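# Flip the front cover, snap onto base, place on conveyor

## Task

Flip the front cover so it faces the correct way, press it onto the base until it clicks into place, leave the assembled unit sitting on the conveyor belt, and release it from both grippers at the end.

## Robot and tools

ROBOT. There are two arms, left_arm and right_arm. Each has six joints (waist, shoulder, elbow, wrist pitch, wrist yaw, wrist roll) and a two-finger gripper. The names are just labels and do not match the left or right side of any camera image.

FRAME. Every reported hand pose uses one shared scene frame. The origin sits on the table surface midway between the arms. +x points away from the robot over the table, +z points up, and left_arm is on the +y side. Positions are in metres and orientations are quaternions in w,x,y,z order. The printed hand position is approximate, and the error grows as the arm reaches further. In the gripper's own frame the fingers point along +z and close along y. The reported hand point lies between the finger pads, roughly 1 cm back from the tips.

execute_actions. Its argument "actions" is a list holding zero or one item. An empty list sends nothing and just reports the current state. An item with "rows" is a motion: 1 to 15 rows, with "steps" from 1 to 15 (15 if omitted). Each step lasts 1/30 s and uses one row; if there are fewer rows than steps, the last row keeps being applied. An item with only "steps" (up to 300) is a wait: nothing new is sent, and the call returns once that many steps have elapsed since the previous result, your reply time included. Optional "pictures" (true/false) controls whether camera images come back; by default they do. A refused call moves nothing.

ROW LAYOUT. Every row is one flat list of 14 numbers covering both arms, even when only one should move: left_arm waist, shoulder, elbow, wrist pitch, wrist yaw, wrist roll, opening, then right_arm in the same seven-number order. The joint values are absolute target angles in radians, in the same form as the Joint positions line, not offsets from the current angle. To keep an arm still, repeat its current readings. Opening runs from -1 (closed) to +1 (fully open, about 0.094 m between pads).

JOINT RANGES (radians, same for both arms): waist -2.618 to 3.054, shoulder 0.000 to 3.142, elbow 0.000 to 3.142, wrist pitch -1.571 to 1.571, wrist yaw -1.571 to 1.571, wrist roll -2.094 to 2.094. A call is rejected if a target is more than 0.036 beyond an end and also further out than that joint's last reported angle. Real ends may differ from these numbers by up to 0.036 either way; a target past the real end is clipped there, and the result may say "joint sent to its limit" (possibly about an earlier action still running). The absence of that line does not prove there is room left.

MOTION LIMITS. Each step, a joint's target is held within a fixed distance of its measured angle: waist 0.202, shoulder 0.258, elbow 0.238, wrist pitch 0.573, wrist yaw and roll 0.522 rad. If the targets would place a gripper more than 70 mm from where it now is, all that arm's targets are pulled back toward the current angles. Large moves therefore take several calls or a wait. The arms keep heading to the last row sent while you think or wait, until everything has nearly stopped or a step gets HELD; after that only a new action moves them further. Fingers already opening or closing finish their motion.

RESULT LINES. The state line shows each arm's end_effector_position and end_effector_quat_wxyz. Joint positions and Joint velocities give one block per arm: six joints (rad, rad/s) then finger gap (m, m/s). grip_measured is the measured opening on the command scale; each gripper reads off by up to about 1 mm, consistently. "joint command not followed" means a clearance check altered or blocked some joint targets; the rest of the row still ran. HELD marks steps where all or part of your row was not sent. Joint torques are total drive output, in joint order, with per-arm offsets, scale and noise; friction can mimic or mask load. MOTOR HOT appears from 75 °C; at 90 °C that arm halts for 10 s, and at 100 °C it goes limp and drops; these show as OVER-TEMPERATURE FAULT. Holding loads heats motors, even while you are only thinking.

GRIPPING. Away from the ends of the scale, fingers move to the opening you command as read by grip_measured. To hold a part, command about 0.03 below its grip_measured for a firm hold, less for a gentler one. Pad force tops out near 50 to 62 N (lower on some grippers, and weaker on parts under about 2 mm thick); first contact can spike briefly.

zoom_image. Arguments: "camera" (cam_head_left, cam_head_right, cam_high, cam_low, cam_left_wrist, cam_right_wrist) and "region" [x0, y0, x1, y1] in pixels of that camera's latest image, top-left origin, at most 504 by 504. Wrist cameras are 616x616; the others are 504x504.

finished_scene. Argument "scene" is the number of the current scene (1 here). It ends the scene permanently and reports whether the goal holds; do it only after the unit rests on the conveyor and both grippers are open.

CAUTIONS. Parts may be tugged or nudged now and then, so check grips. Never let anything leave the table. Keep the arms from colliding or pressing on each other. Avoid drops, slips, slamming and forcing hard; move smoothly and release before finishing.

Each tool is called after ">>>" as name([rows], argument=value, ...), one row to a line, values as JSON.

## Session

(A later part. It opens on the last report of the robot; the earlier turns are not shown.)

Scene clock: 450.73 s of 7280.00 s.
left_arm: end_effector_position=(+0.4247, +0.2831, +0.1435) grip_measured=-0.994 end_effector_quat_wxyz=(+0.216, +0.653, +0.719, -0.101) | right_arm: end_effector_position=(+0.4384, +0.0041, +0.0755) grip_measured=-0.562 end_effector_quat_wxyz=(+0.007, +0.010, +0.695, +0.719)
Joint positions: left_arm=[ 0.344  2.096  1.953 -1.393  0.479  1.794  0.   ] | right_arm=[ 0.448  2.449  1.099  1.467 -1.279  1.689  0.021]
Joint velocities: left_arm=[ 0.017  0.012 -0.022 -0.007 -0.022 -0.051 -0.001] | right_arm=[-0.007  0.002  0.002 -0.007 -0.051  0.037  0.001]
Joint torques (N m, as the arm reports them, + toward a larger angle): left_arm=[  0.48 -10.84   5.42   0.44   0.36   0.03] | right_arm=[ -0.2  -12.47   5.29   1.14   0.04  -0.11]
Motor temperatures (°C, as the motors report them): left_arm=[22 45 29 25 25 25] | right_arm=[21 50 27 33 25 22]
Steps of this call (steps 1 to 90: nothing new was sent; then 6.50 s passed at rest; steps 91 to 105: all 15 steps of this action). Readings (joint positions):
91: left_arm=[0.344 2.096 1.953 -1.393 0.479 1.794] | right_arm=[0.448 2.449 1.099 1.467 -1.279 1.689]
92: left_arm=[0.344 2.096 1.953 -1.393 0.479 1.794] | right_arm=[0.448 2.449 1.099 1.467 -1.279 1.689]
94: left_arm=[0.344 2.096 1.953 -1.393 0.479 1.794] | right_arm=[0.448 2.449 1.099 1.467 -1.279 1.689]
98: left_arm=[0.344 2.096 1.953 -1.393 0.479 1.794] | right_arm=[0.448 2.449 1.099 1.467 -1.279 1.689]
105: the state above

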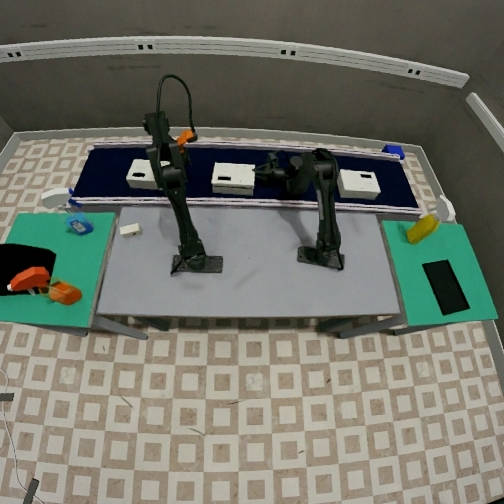

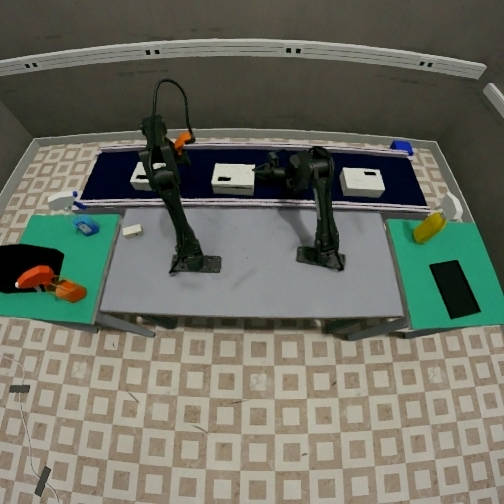

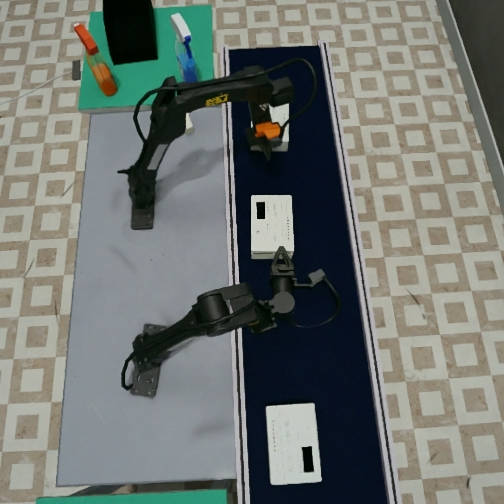

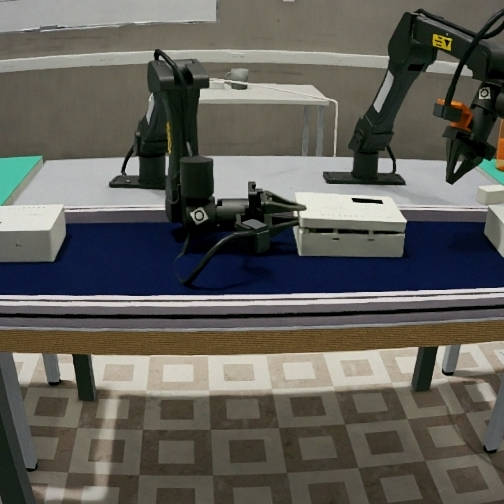

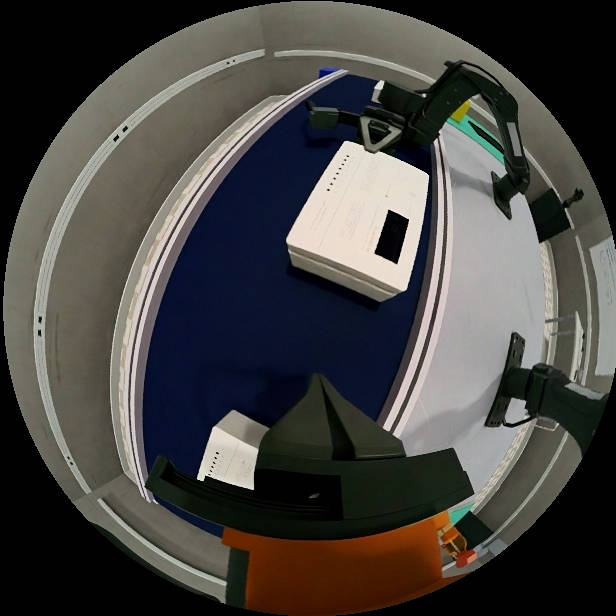

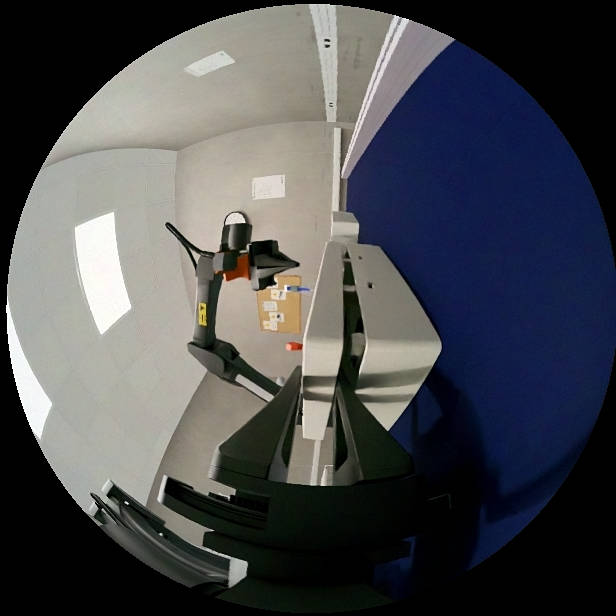

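>>> execute_actions([
  {"rows":[[0.35,2.08,1.95,-1.41,0.5,1.8,-1,0.44,2.449,1.1,1.48,-1.29,1.675,-0.55],[0.33,2.08,1.97,-1.42,0.46,1.77,-0.9,0.436,2.449,1.1,1.48,-1.295,1.675,-0.54],[0.31,2.09,1.99,-1.43,0.42,1.74,-0.8,0.432,2.449,1.1,1.48,-1.3,1.675,-0.53],[0.29,2.1,2.02,-1.44,0.38,1.7,-0.7,0.428,2.449,1.1,1.48,-1.306,1.675,-0.52],[0.27,2.11,2.05,-1.45,0.34,1.67,-0.6,0.424,2.449,1.1,1.48,-1.312,1.675,-0.51],[0.25,2.12,2.08,-1.46,0.3,1.64,-0.5,0.42,2.449,1.1,1.48,-1.318,1.675,-0.5],[0.22,2.14,2.11,-1.47,0.26,1.6,-0.4,0.416,2.449,1.1,1.48,-1.324,1.675,-0.49],[0.19,2.16,2.14,-1.48,0.22,1.57,-0.3,0.412,2.449,1.1,1.48,-1.33,1.675,-0.48],[0.16,2.18,2.17,-1.49,0.18,1.54,-0.2,0.407,2.449,1.1,1.48,-1.337,1.675,-0.47],[0.13,2.2,2.2,-1.5,0.14,1.5,-0.1,0.402,2.449,1.1,1.48,-1.344,1.675,-0.46],[0.1,2.22,2.23,-1.51,0.1,1.47,0,0.396,2.449,1.1,1.48,-1.35,1.675,-0.46],[0.07,2.24,2.26,-1.52,0.06,1.44,0.1,0.39,2.449,1.1,1.48,-1.36,1.675,-0.46],[0.04,2.26,2.29,-1.53,0.03,1.4,0.2,0.38,2.449,1.1,1.48,-1.37,1.675,-0.46],[0.01,2.28,2.32,-1.54,0,1.37,0.3,0.37,2.449,1.1,1.48,-1.38,1.675,-0.46],[-0.02,2.3,2.34,-1.55,-0.01,1.33,0.4,0.36,2.449,1.1,1.48,-1.39,1.675,-0.46]]},
], pictures=false)

>>> execute_actions([
  {"rows":[[-0.05,2.3,2.34,-1.55,-0.01,1.33,0.5,0.34,2.44,1.1,1.48,-1.39,1.675,-0.46],[-0.08,2.3,2.34,-1.55,-0.01,1.33,0.6,0.32,2.42,1.1,1.48,-1.39,1.675,-0.46],[-0.11,2.3,2.34,-1.55,-0.01,1.33,0.6,0.3,2.4,1.1,1.48,-1.39,1.675,-0.46],[-0.14,2.3,2.34,-1.55,-0.01,1.33,0.6,0.28,2.38,1.1,1.48,-1.39,1.675,-0.46],[-0.17,2.3,2.34,-1.55,-0.01,1.33,0.6,0.26,2.36,1.1,1.46,-1.39,1.675,-0.46],[-0.2,2.3,2.34,-1.55,-0.01,1.33,0.6,0.24,2.34,1.1,1.44,-1.39,1.675,-0.46],[-0.23,2.3,2.34,-1.55,-0.01,1.33,0.6,0.22,2.34,1.1,1.42,-1.39,1.675,-0.46],[-0.26,2.3,2.34,-1.55,-0.01,1.33,0.6,0.2,2.34,1.1,1.4,-1.39,1.675,-0.46],[-0.285,2.3,2.34,-1.55,-0.01,1.33,0.6,0.2,2.34,1.1,1.4,-1.39,1.675,-0.46],[-0.31,2.3,2.34,-1.55,-0.01,1.33,0.6,0.2,2.34,1.1,1.4,-1.39,1.675,-0.46]]},
], pictures=false)

>>> execute_actions([
  {"steps":15},
])

>>> zoom_image(camera="cam_low", region=[250,160,430,280])

Scene clock: 471.13 s of 7280.00 s.
left_arm: end_effector_position=(+0.4693, +0.2196, +0.1444) grip_measured=+0.350 end_effector_quat_wxyz=(+0.082, +0.664, +0.743, +0.001) | right_arm: end_effector_position=(+0.4426, -0.0193, +0.0741) grip_measured=-0.462 end_effector_quat_wxyz=(+0.004, +0.007, +0.698, +0.716)
Joint positions: left_arm=[ 0.04   2.256  2.284 -1.478  0.11   1.475  0.063] | right_arm=[ 0.388  2.449  1.099  1.467 -1.348  1.689  0.025]
Joint velocities: left_arm=[-0.93   0.608  0.745 -0.242 -0.842 -0.886  0.095] | right_arm=[-0.222 -0.007  0.002 -0.037 -0.242 -0.037 -0.   ]
Joint torques (N m, as the arm reports them, + toward a larger angle): left_arm=[-0.36 -9.97  6.57  0.41  0.03 -0.14] | right_arm=[ -1.22 -12.41   5.2    1.12  -0.02  -0.11]
Motor temperatures (°C, as the motors report them): left_arm=[22 46 29 25 25 25] | right_arm=[21 51 27 33 25 22]
Steps of this call (steps 1 to 15: the robot went on to your last target; steps 16 to 90: nothing new was sent; then 16.90 s passed at rest; steps 91 to 105: all 15 steps of this action). Readings (joint positions):
91: left_arm=[0.344 2.096 1.953 -1.393 0.479 1.794] | right_arm=[0.448 2.449 1.099 1.467 -1.280 1.689]
92: left_arm=[0.344 2.096 1.953 -1.393 0.476 1.791] | right_arm=[0.448 2.449 1.099 1.467 -1.280 1.689]
94: left_arm=[0.335 2.098 1.965 -1.402 0.447 1.770] | right_arm=[0.446 2.449 1.099 1.467 -1.286 1.689]
98: left_arm=[0.267 2.128 2.070 -1.431 0.339 1.684] | right_arm=[0.431 2.449 1.099 1.467 -1.303 1.689]
105: the state above

Scene clock: 471.63 s of 7280.00 s.
left_arm: end_effector_position=(+0.4369, +0.0684, +0.1270) grip_measured=+0.598 end_effector_quat_wxyz=(+0.026, +0.750, +0.660, +0.011) | right_arm: end_effector_position=(+0.4842, -0.1021, +0.1113) grip_measured=-0.462 end_effector_quat_wxyz=(+0.083, +0.045, +0.694, +0.714)
Joint positions: left_arm=[-0.34   2.311  2.317 -1.521  0.005  1.342  0.075] | right_arm=[ 0.19   2.347  1.099  1.42  -1.38   1.689  0.025]
Joint velocities: left_arm=[-0.027 -0.002 -0.002 -0.095 -0.066  0.066 -0.   ] | right_arm=[ 0.051 -0.007  0.002 -0.095 -0.11  -0.037 -0.   ]
Joint torques (N m, as the arm reports them, + toward a larger angle): left_arm=[  2.67 -11.82   7.36   0.46  -0.14  -0.19] | right_arm=[  0.59 -12.9    5.79   0.9    0.03  -0.12]
Motor temperatures (°C, as the motors report them): left_arm=[22 46 29 25 25 25] | right_arm=[21 51 27 33 25 22]
Steps of this call (steps 1 to 15: all 15 steps of this action). Readings (joint positions):
1: left_arm=[0.008 2.274 2.302 -1.482 0.086 1.447] | right_arm=[0.378 2.449 1.099 1.467 -1.356 1.689]
2: left_arm=[-0.023 2.288 2.310 -1.484 0.068 1.425] | right_arm=[0.366 2.449 1.099 1.467 -1.362 1.689]
4: left_arm=[-0.083 2.304 2.312 -1.494 0.040 1.393] | right_arm=[0.333 2.440 1.099 1.465 -1.372 1.689]
8: left_arm=[-0.201 2.311 2.312 -1.510 0.012 1.359] | right_arm=[0.244 2.377 1.099 1.442 -1.379 1.689]
15: the state above

Scene clock: 472.13 s of 7280.00 s.
left_arm: end_effector_position=(+0.4404, +0.0825, +0.1269) grip_measured=+0.598 end_effector_quat_wxyz=(+0.020, +0.740, +0.673, +0.015) | right_arm: end_effector_position=(+0.4835, -0.1008, +0.1100) grip_measured=-0.462 end_effector_quat_wxyz=(+0.077, +0.048, +0.695, +0.713)
Joint positions: left_arm=[-0.313  2.311  2.317 -1.527 -0.007  1.337  0.075] | right_arm=[ 0.192  2.347  1.099  1.408 -1.383  1.689  0.025]
Joint velocities: left_arm=[-0.012 -0.002 -0.002 -0.007  0.007 -0.066  0.001] | right_arm=[ 0.007  0.017 -0.007  0.022  0.051 -0.022  0.001]
Joint torques (N m, as the arm reports them, + toward a larger angle): left_arm=[  0.1  -11.81   7.29   0.43  -0.05  -0.12] | right_arm=[  0.59 -12.93   5.79   0.89   0.    -0.11]
Motor temperatures (°C, as the motors report them): left_arm=[22 46 29 25 25 25] | right_arm=[21 51 27 33 25 22]
Steps of this call (steps 1 to 15: the robot went on to your last target). Readings (joint positions):
1: left_arm=[-0.340 2.311 2.317 -1.523 0.005 1.341] | right_arm=[0.191 2.347 1.099 1.418 -1.381 1.689]
2: left_arm=[-0.336 2.311 2.317 -1.524 0.004 1.340] | right_arm=[0.192 2.347 1.099 1.416 -1.381 1.689]
4: left_arm=[-0.326 2.311 2.317 -1.525 0.001 1.339] | right_arm=[0.192 2.347 1.099 1.412 -1.382 1.689]
8: left_arm=[-0.313 2.311 2.317 -1.526 -0.005 1.337] | right_arm=[0.192 2.347 1.099 1.409 -1.382 1.689]
15: the state above

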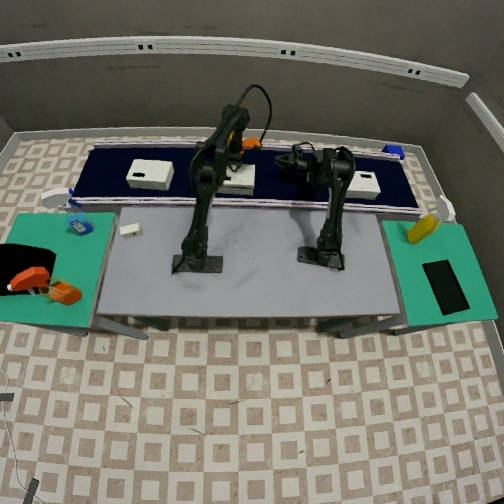

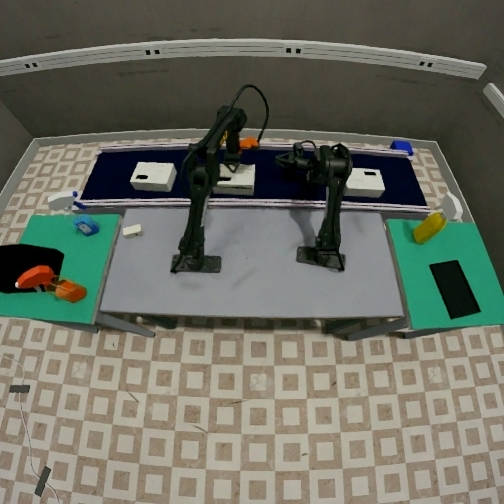

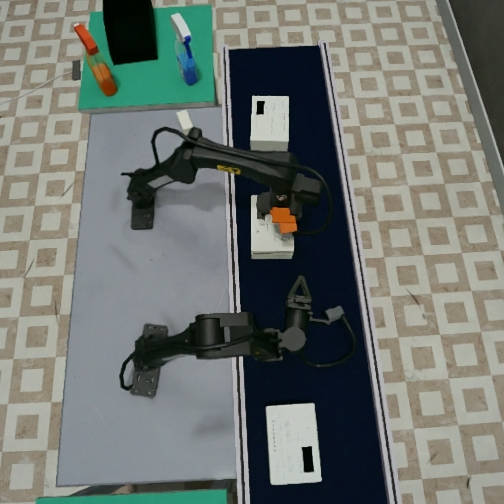

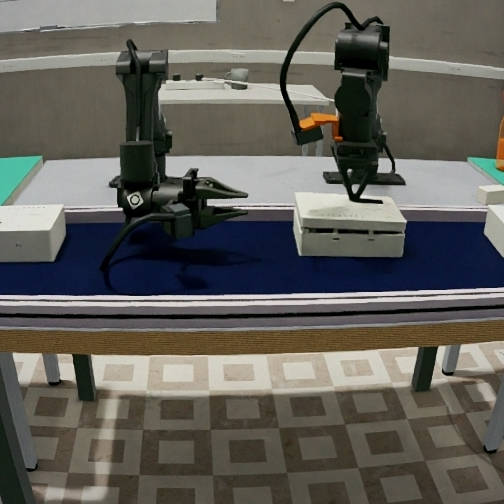

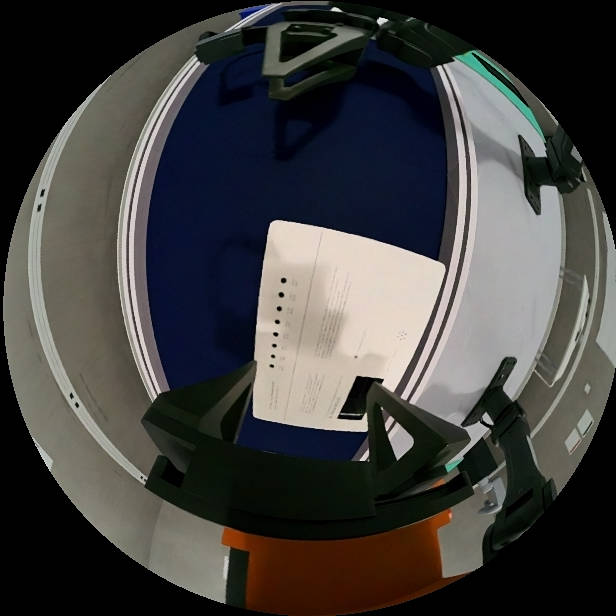

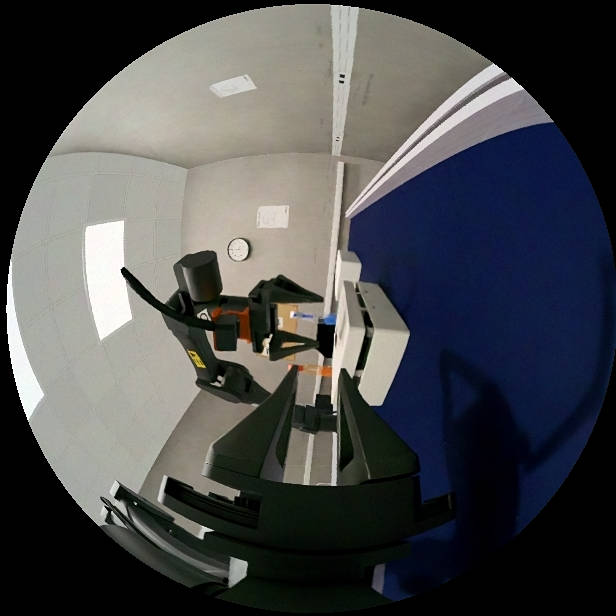

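Region (250, 160, 430, 280) of cam_low's 504x504 image, scaled by 2.800, with more detail than that image has.

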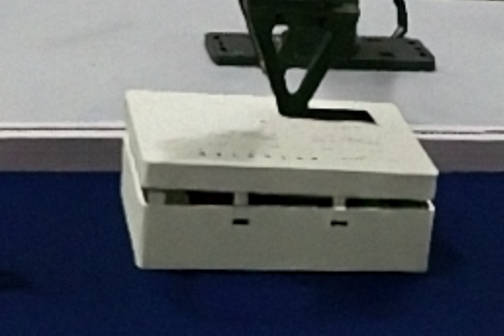

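>>> zoom_image(camera="cam_head_right", region=[195,150,275,205])

>>> zoom_image(camera="cam_right_wrist", region=[310,260,430,420])

Region (195, 150, 275, 205) of cam_head_right's 504x504 image, scaled by 6.300, with more detail than that image has; it fills the top 346 rows of this view, and the rest is white.

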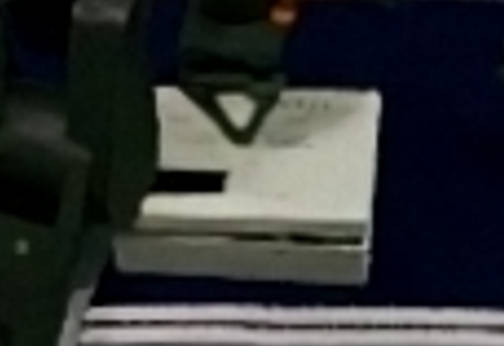

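Region (310, 260, 430, 420) of cam_right_wrist's 616x616 image, scaled by 3.150, with more detail than that image has; it fills the left 378 columns of this view, and the rest is white.

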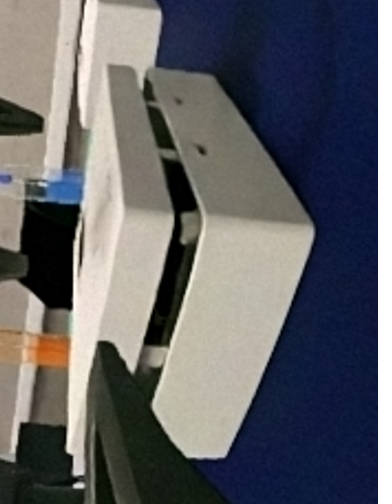

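>>> execute_actions([
  {"rows":[[-0.32,2.29,2.31,-1.53,0,1.31,0.6,0.2,2.34,1.1,1.4,-1.39,1.675,-0.46],[-0.33,2.285,2.295,-1.52,0,1.29,0.6,0.2,2.34,1.1,1.4,-1.39,1.675,-0.46],[-0.34,2.28,2.28,-1.51,0,1.27,0.6,0.2,2.34,1.1,1.4,-1.39,1.675,-0.46],[-0.35,2.275,2.265,-1.505,0,1.25,0.6,0.2,2.34,1.1,1.4,-1.39,1.675,-0.46],[-0.36,2.27,2.25,-1.5,0,1.23,0.6,0.2,2.34,1.1,1.4,-1.39,1.675,-0.46],[-0.37,2.265,2.235,-1.495,0,1.21,0.6,0.2,2.34,1.1,1.4,-1.39,1.675,-0.46],[-0.378,2.262,2.22,-1.49,0,1.19,0.6,0.2,2.34,1.1,1.4,-1.39,1.675,-0.46],[-0.378,2.262,2.205,-1.48,0,1.17,0.6,0.2,2.34,1.1,1.4,-1.39,1.675,-0.46],[-0.378,2.262,2.19,-1.47,0,1.17,0.6,0.2,2.34,1.1,1.4,-1.39,1.675,-0.46],[-0.378,2.262,2.18,-1.465,0,1.17,0.6,0.2,2.34,1.1,1.4,-1.39,1.675,-0.46],[-0.378,2.262,2.172,-1.46,0,1.17,0.6,0.2,2.34,1.1,1.4,-1.39,1.675,-0.46]]},
], pictures=false)

>>> execute_actions([
  {"steps":15},
])

Scene clock: 486.50 s of 7280.00 s.
left_arm: end_effector_position=(+0.4121, +0.0600, +0.1056) grip_measured=+0.598 end_effector_quat_wxyz=(-0.011, +0.714, +0.700, -0.001) | right_arm: end_effector_position=(+0.4835, -0.1008, +0.1099) grip_measured=-0.462 end_effector_quat_wxyz=(+0.077, +0.048, +0.695, +0.713)
Joint positions: left_arm=[-0.383  2.279  2.177 -1.489 -0.007  1.191  0.075] | right_arm=[ 0.192  2.347  1.099  1.407 -1.383  1.689  0.025]
Joint velocities: left_arm=[ 0.007  0.012 -0.012  0.051 -0.007 -0.095 -0.   ] | right_arm=[ 0.002 -0.017 -0.017 -0.081 -0.022  0.037 -0.001]
Joint torques (N m, as the arm reports them, + toward a larger angle): left_arm=[  0.01 -12.05   4.89   0.79  -0.02  -0.1 ] | right_arm=[  0.62 -12.92   5.79   0.9    0.01  -0.11]
Motor temperatures (°C, as the motors report them): left_arm=[22 47 30 25 25 25] | right_arm=[21 52 27 32 25 22]
Steps of this call (steps 1 to 15: the robot went on to your last target; steps 16 to 90: nothing new was sent; then 10.87 s passed at rest; steps 91 to 105: all 15 steps of this action). Readings (joint positions):
91: left_arm=[-0.313 2.311 2.317 -1.528 -0.007 1.333] | right_arm=[0.192 2.347 1.099 1.407 -1.383 1.689]
92: left_arm=[-0.313 2.310 2.315 -1.527 -0.007 1.327] | right_arm=[0.192 2.347 1.099 1.407 -1.383 1.689]
94: left_arm=[-0.318 2.303 2.296 -1.523 -0.007 1.306] | right_arm=[0.192 2.347 1.099 1.407 -1.383 1.689]
98: left_arm=[-0.351 2.284 2.240 -1.513 -0.007 1.246] | right_arm=[0.192 2.347 1.099 1.407 -1.383 1.689]
105: the state above

Scene clock: 487.00 s of 7280.00 s.
left_arm: end_effector_position=(+0.4148, +0.0589, +0.1055) grip_measured=+0.598 end_effector_quat_wxyz=(-0.005, +0.709, +0.705, +0.001) | right_arm: end_effector_position=(+0.4835, -0.1008, +0.1099) grip_measured=-0.462 end_effector_quat_wxyz=(+0.077, +0.048, +0.695, +0.713)
Joint positions: left_arm=[-0.383  2.279  2.177 -1.478 -0.007  1.177  0.075] | right_arm=[ 0.192  2.347  1.099  1.407 -1.383  1.689  0.025]
Joint velocities: left_arm=[-0.007  0.007  0.002  0.037  0.051 -0.066  0.   ] | right_arm=[ 0.002  0.002  0.022 -0.022  0.007 -0.066 -0.   ]
Joint torques (N m, as the arm reports them, + toward a larger angle): left_arm=[  0.37 -12.09   5.2    0.7    0.01  -0.07] | right_arm=[  0.62 -12.92   5.79   0.89   0.    -0.11]
Motor temperatures (°C, as the motors report them): left_arm=[22 47 30 25 25 25] | right_arm=[21 52 27 32 25 22]
Steps of this call (steps 1 to 15: the robot went on to your last target). Readings (joint positions):
1: left_arm=[-0.383 2.279 2.177 -1.487 -0.007 1.188] | right_arm=[0.192 2.347 1.099 1.407 -1.383 1.689]
2: left_arm=[-0.383 2.279 2.177 -1.485 -0.007 1.185] | right_arm=[0.192 2.347 1.099 1.407 -1.383 1.689]
4: left_arm=[-0.383 2.279 2.177 -1.482 -0.007 1.182] | right_arm=[0.192 2.347 1.099 1.407 -1.383 1.689]
8: left_arm=[-0.383 2.279 2.177 -1.479 -0.007 1.179] | right_arm=[0.192 2.347 1.099 1.407 -1.383 1.689]
15: the state above

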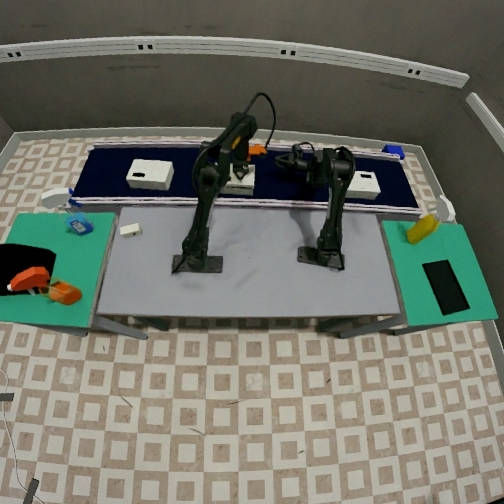

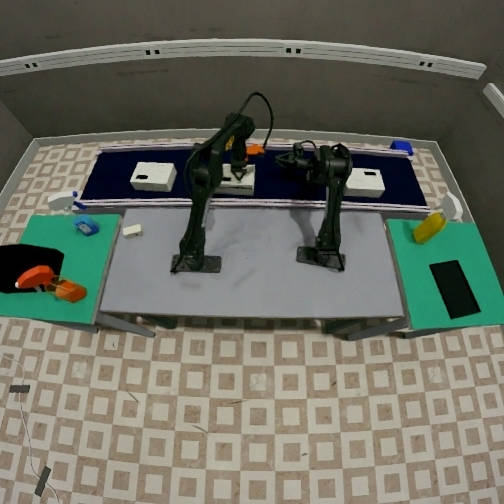

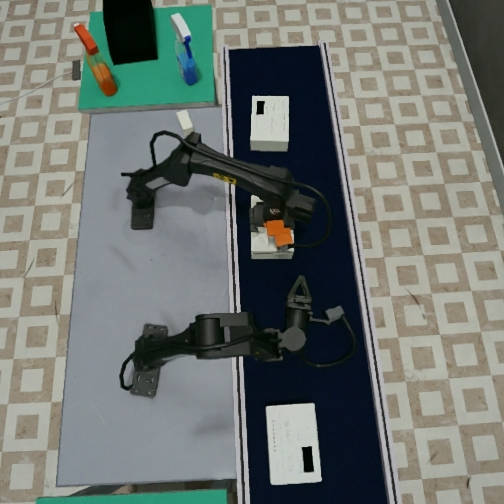

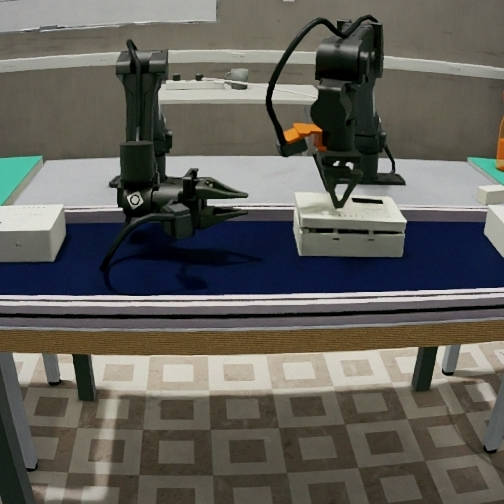

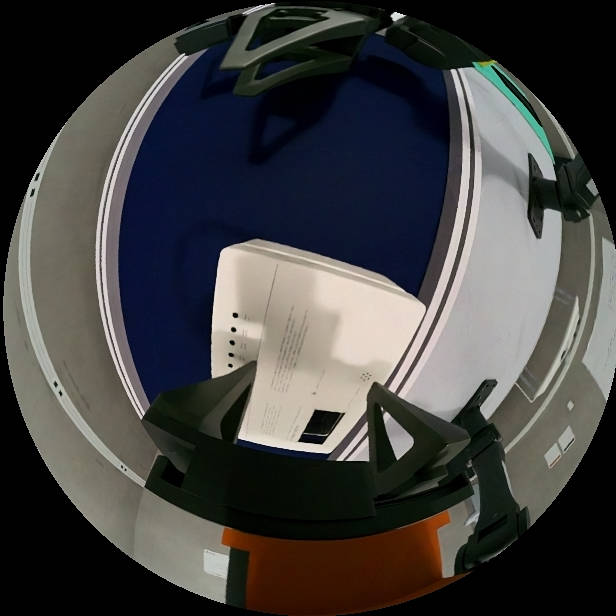

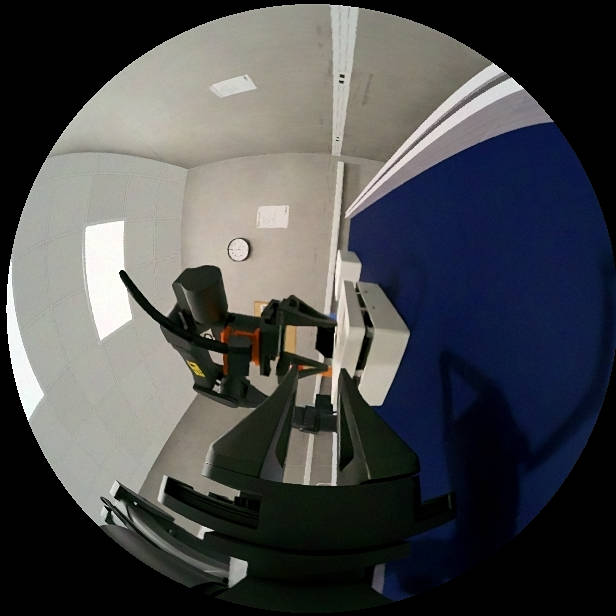

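>>> execute_actions([
  {"rows":[[-0.375,2.272,2.172,-1.45,0,1.22,0.6,0.2,2.34,1.1,1.4,-1.39,1.675,-0.46],[-0.372,2.278,2.172,-1.44,0,1.27,0.6,0.2,2.34,1.1,1.4,-1.39,1.675,-0.46],[-0.368,2.282,2.172,-1.43,0,1.29,0.6,0.2,2.34,1.1,1.4,-1.39,1.675,-0.46],[-0.365,2.284,2.172,-1.425,0,1.29,0.6,0.2,2.34,1.1,1.4,-1.39,1.675,-0.46],[-0.365,2.286,2.172,-1.425,0,1.29,0.6,0.2,2.34,1.1,1.4,-1.39,1.675,-0.46],[-0.365,2.288,2.172,-1.425,0,1.29,0.6,0.2,2.34,1.1,1.4,-1.39,1.675,-0.46],[-0.365,2.29,2.172,-1.425,0,1.29,0.6,0.2,2.34,1.1,1.4,-1.39,1.675,-0.46],[-0.365,2.292,2.172,-1.425,0,1.29,0.6,0.2,2.34,1.1,1.4,-1.39,1.675,-0.46],[-0.365,2.294,2.172,-1.425,0,1.29,0.6,0.2,2.34,1.1,1.4,-1.39,1.675,-0.46],[-0.365,2.296,2.172,-1.425,0,1.29,0.6,0.2,2.34,1.1,1.4,-1.39,1.675,-0.46],[-0.365,2.298,2.172,-1.425,0,1.29,0.6,0.2,2.34,1.1,1.4,-1.39,1.675,-0.46],[-0.365,2.3,2.172,-1.425,0,1.29,0.6,0.2,2.34,1.1,1.4,-1.39,1.675,-0.46]]},
], pictures=false)

>>> execute_actions([
  {"rows":[[-0.365,2.304,2.172,-1.425,0,1.29,0.6,0.2,2.34,1.1,1.4,-1.39,1.675,-0.46],[-0.365,2.308,2.172,-1.425,0,1.29,0.6,0.2,2.34,1.1,1.4,-1.39,1.675,-0.46],[-0.365,2.312,2.172,-1.425,0,1.29,0.6,0.2,2.34,1.1,1.4,-1.39,1.675,-0.46],[-0.365,2.316,2.172,-1.425,0,1.29,0.6,0.2,2.34,1.1,1.4,-1.39,1.675,-0.46],[-0.365,2.32,2.172,-1.425,0,1.29,0.6,0.2,2.34,1.1,1.4,-1.39,1.675,-0.46],[-0.365,2.324,2.17,-1.425,0,1.29,0.6,0.2,2.34,1.1,1.4,-1.39,1.675,-0.46],[-0.365,2.328,2.168,-1.425,0,1.29,0.6,0.2,2.34,1.1,1.4,-1.39,1.675,-0.46],[-0.365,2.332,2.166,-1.425,0,1.29,0.6,0.2,2.34,1.1,1.4,-1.39,1.675,-0.46],[-0.365,2.336,2.164,-1.425,0,1.29,0.6,0.2,2.34,1.1,1.4,-1.39,1.675,-0.46],[-0.365,2.34,2.162,-1.425,0,1.29,0.6,0.2,2.34,1.1,1.4,-1.39,1.675,-0.46]]},
])

>>> zoom_image(camera="cam_low", region=[250,160,430,280])

Scene clock: 503.47 s of 7280.00 s.
left_arm: end_effector_position=(+0.4242, +0.0597, +0.0986) grip_measured=+0.598 end_effector_quat_wxyz=(+0.003, +0.740, +0.672, +0.005) | right_arm: end_effector_position=(+0.4836, -0.1008, +0.1099) grip_measured=-0.462 end_effector_quat_wxyz=(+0.076, +0.048, +0.695, +0.713)
Joint positions: left_arm=[-0.373  2.295  2.177 -1.443 -0.007  1.279  0.075] | right_arm=[ 0.192  2.347  1.099  1.407 -1.383  1.689  0.025]
Joint velocities: left_arm=[ 0.002  0.032  0.012 -0.051 -0.051  0.051 -0.001] | right_arm=[ 0.017 -0.007  0.002  0.022 -0.022 -0.007 -0.001]
Joint torques (N m, as the arm reports them, + toward a larger angle): left_arm=[  0.6  -10.61   5.34   0.76  -0.02   0.06] | right_arm=[  0.62 -12.92   5.79   0.9    0.    -0.11]
Motor temperatures (°C, as the motors report them): left_arm=[22 49 30 25 25 25] | right_arm=[21 53 27 32 25 22]
Steps of this call (steps 1 to 15: the robot went on to your last target; steps 16 to 90: nothing new was sent; then 12.97 s passed at rest; steps 91 to 105: all 15 steps of this action). Readings (joint positions):
91: left_arm=[-0.383 2.279 2.177 -1.476 -0.007 1.182] | right_arm=[0.192 2.347 1.099 1.407 -1.383 1.689]
92: left_arm=[-0.383 2.279 2.177 -1.474 -0.007 1.196] | right_arm=[0.192 2.347 1.099 1.407 -1.383 1.689]
94: left_arm=[-0.381 2.279 2.177 -1.465 -0.007 1.227] | right_arm=[0.192 2.347 1.099 1.407 -1.383 1.689]
98: left_arm=[-0.376 2.279 2.177 -1.450 -0.007 1.261] | right_arm=[0.192 2.347 1.099 1.407 -1.383 1.689]
105: the state above

Scene clock: 503.97 s of 7280.00 s.
left_arm: end_effector_position=(+0.4243, +0.0596, +0.0944) grip_measured=+0.598 end_effector_quat_wxyz=(-0.001, +0.742, +0.670, +0.003) | right_arm: end_effector_position=(+0.4836, -0.1008, +0.1099) grip_measured=-0.462 end_effector_quat_wxyz=(+0.076, +0.048, +0.695, +0.713)
Joint positions: left_arm=[-0.373  2.305  2.177 -1.442 -0.006  1.284  0.075] | right_arm=[ 0.192  2.347  1.099  1.407 -1.383  1.689  0.025]
Joint velocities: left_arm=[-0.032  0.022 -0.012  0.007 -0.007 -0.022 -0.   ] | right_arm=[-0.012  0.002  0.007 -0.007  0.007 -0.081 -0.   ]
Joint torques (N m, as the arm reports them, + toward a larger angle): left_arm=[ 0.64 -8.27  4.38  0.73  0.03  0.03] | right_arm=[  0.61 -12.91   5.79   0.9    0.    -0.11]
Motor temperatures (°C, as the motors report them): left_arm=[22 49 30 25 25 25] | right_arm=[21 53 27 32 25 22]
Steps of this call (steps 1 to 15: all 15 steps of this action). Readings (joint positions):
1: left_arm=[-0.373 2.297 2.177 -1.442 -0.007 1.279] | right_arm=[0.192 2.347 1.099 1.407 -1.383 1.689]
2: left_arm=[-0.373 2.297 2.177 -1.442 -0.007 1.280] | right_arm=[0.192 2.347 1.099 1.407 -1.383 1.689]
4: left_arm=[-0.373 2.300 2.177 -1.442 -0.007 1.282] | right_arm=[0.192 2.347 1.099 1.407 -1.383 1.689]
8: left_arm=[-0.373 2.305 2.177 -1.442 -0.006 1.283] | right_arm=[0.192 2.347 1.099 1.407 -1.383 1.689]
15: the state above

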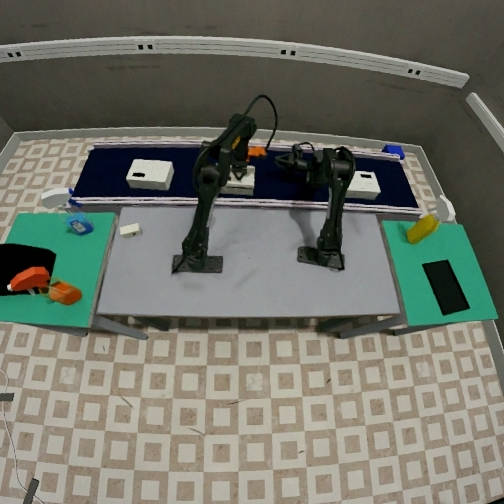

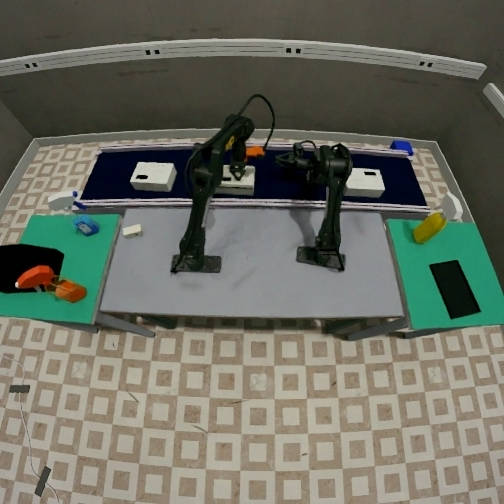

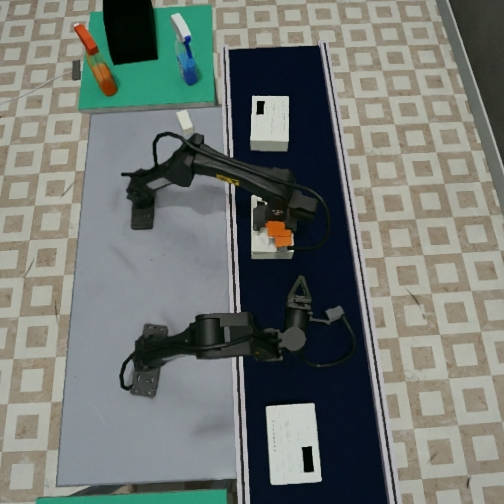

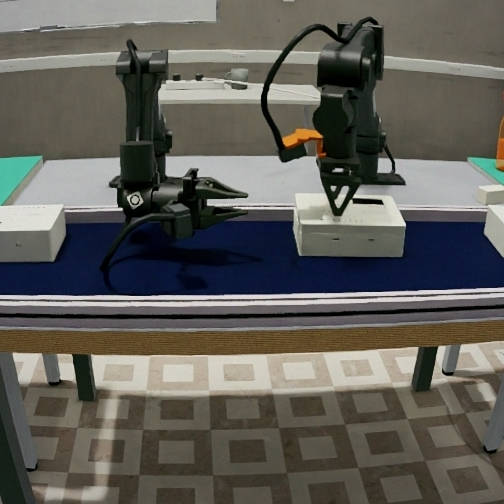

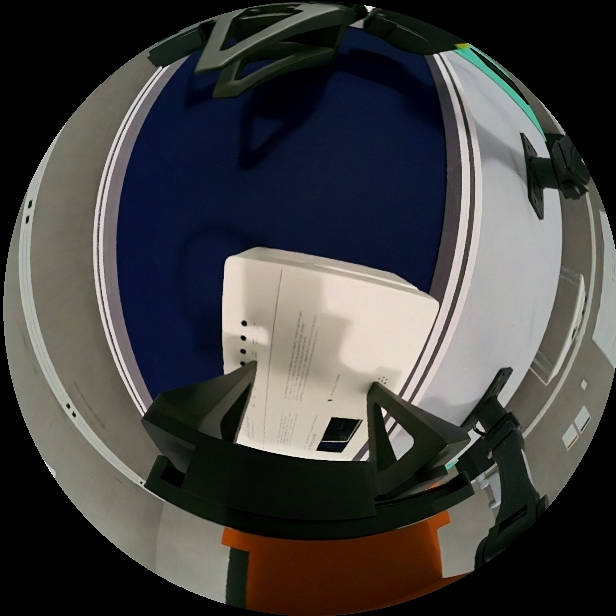

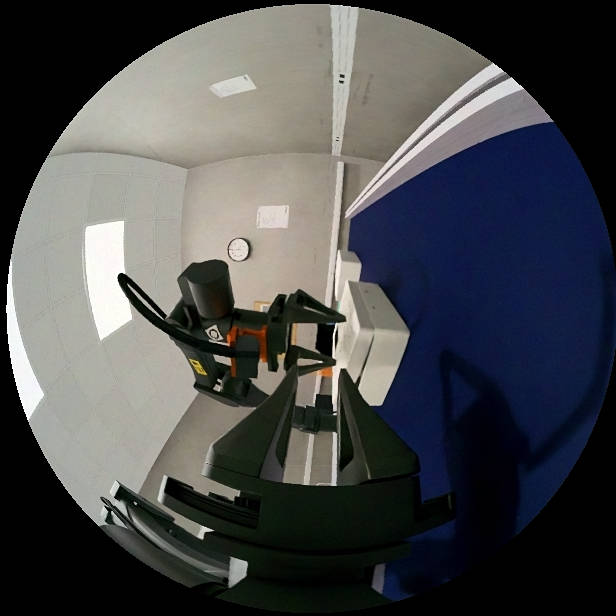

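Region (250, 160, 430, 280) of cam_low's 504x504 image, scaled by 2.800, with more detail than that image has.

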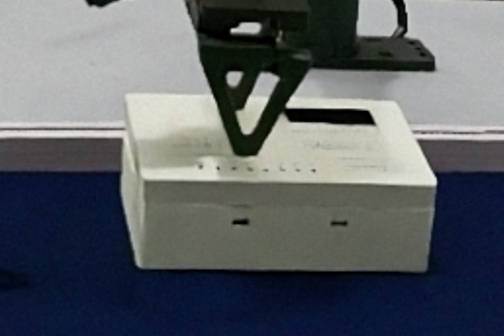

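The far side dropped in. Press harder.

>>> execute_actions([
  {"rows":[[-0.37,2.35,2.156,-1.425,0,1.29,0.6,0.2,2.34,1.1,1.4,-1.39,1.675,-0.46],[-0.37,2.36,2.15,-1.425,0,1.29,0.6,0.2,2.34,1.1,1.4,-1.39,1.675,-0.46],[-0.37,2.37,2.144,-1.425,0,1.29,0.6,0.2,2.34,1.1,1.4,-1.39,1.675,-0.46],[-0.37,2.38,2.138,-1.425,0,1.29,0.6,0.2,2.34,1.1,1.4,-1.39,1.675,-0.46],[-0.37,2.39,2.132,-1.425,0,1.29,0.6,0.2,2.34,1.1,1.4,-1.39,1.675,-0.46],[-0.37,2.4,2.126,-1.425,0,1.29,0.6,0.2,2.34,1.1,1.4,-1.39,1.675,-0.46],[-0.37,2.41,2.12,-1.425,0,1.29,0.6,0.2,2.34,1.1,1.4,-1.39,1.675,-0.46]]},
])

>>> zoom_image(camera="cam_low", region=[250,160,430,280])

>>> zoom_image(camera="cam_right_wrist", region=[310,260,430,420])

Scene clock: 510.80 s of 7280.00 s.
left_arm: end_effector_position=(+0.4237, +0.0596, +0.0919) grip_measured=+0.598 end_effector_quat_wxyz=(-0.004, +0.743, +0.670, +0.001) | right_arm: end_effector_position=(+0.4836, -0.1008, +0.1099) grip_measured=-0.462 end_effector_quat_wxyz=(+0.076, +0.048, +0.695, +0.713)
Joint positions: left_arm=[-0.373  2.311  2.177 -1.443 -0.005  1.285  0.075] | right_arm=[ 0.192  2.347  1.099  1.407 -1.383  1.689  0.025]
Joint velocities: left_arm=[ 0.002  0.002 -0.007  0.007 -0.037 -0.066 -0.   ] | right_arm=[-0.002  0.017 -0.012  0.007 -0.051 -0.051 -0.001]
Joint torques (N m, as the arm reports them, + toward a larger angle): left_arm=[ 0.21 -3.27  1.1   0.75  0.01  0.01] | right_arm=[  0.62 -12.9    5.8    0.9    0.    -0.11]
Motor temperatures (°C, as the motors report them): left_arm=[22 46 29 25 25 25] | right_arm=[21 53 27 32 25 22]
Steps of this call (steps 1 to 15: the robot went on to your last target; steps 16 to 90: nothing new was sent; then 3.33 s passed at rest; steps 91 to 105: all 15 steps of this action). Readings (joint positions):
91: left_arm=[-0.373 2.306 2.177 -1.442 -0.006 1.284] | right_arm=[0.192 2.347 1.099 1.407 -1.383 1.689]
92: left_arm=[-0.373 2.307 2.177 -1.442 -0.006 1.284] | right_arm=[0.192 2.347 1.099 1.407 -1.383 1.689]
94: left_arm=[-0.373 2.308 2.177 -1.442 -0.005 1.284] | right_arm=[0.192 2.347 1.099 1.407 -1.383 1.689]
98: left_arm=[-0.373 2.311 2.177 -1.443 -0.005 1.285] | right_arm=[0.192 2.347 1.099 1.407 -1.383 1.689]
105: the state above

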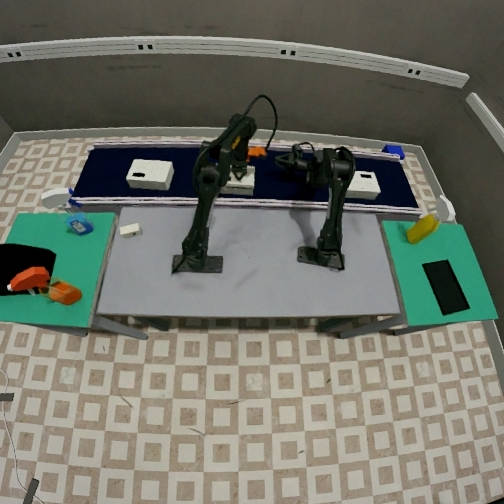

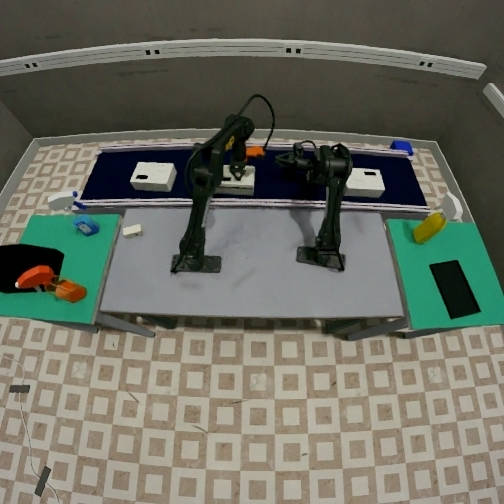

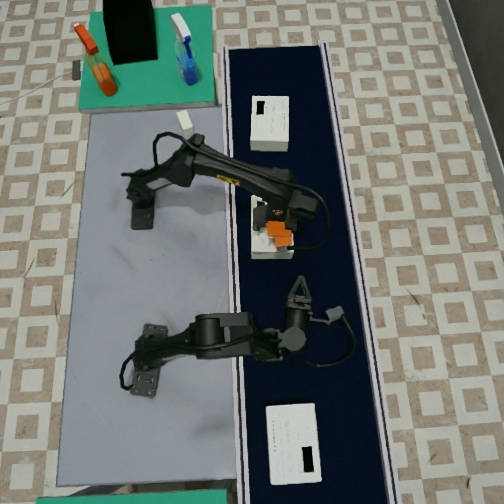

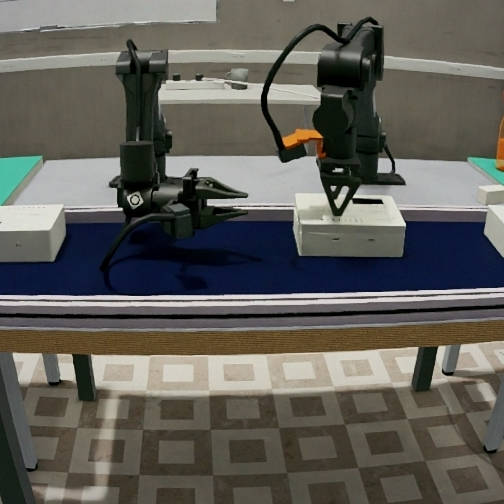

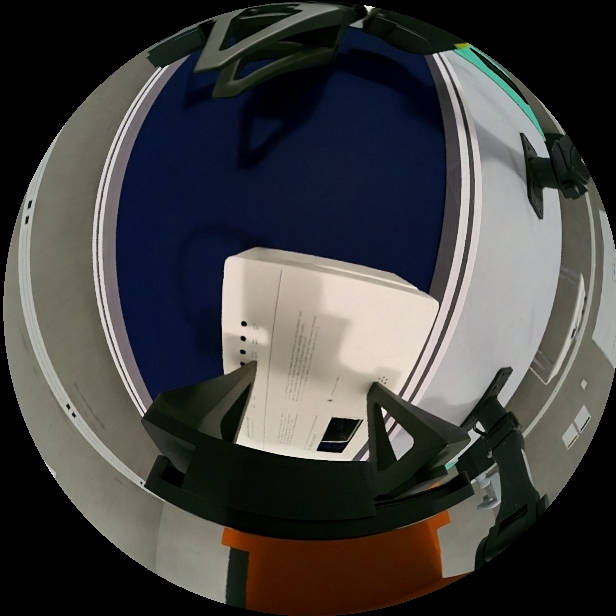

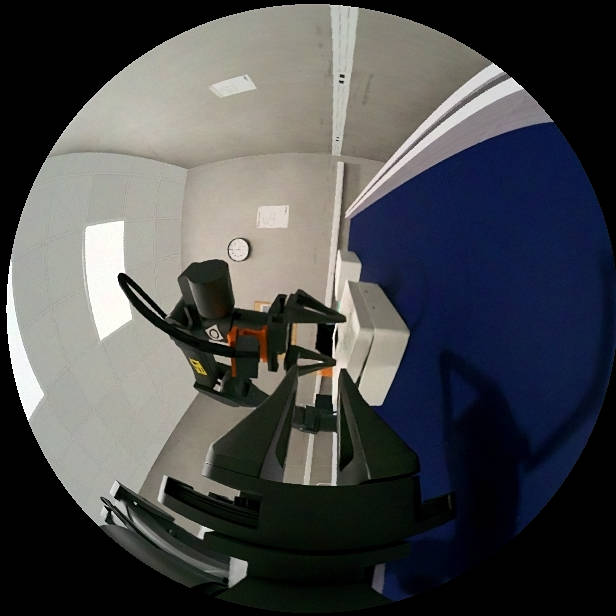

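Region (250, 160, 430, 280) of cam_low's 504x504 image, scaled by 2.800, with more detail than that image has.

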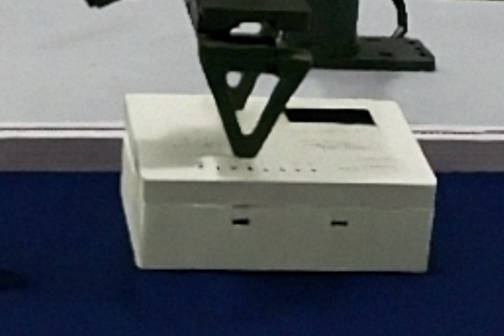

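Region (310, 260, 430, 420) of cam_right_wrist's 616x616 image, scaled by 3.150, with more detail than that image has; it fills the left 378 columns of this view, and the rest is white.

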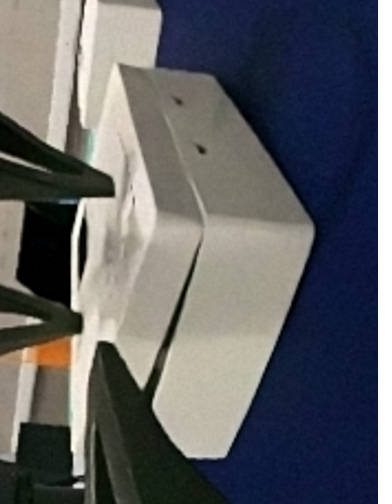

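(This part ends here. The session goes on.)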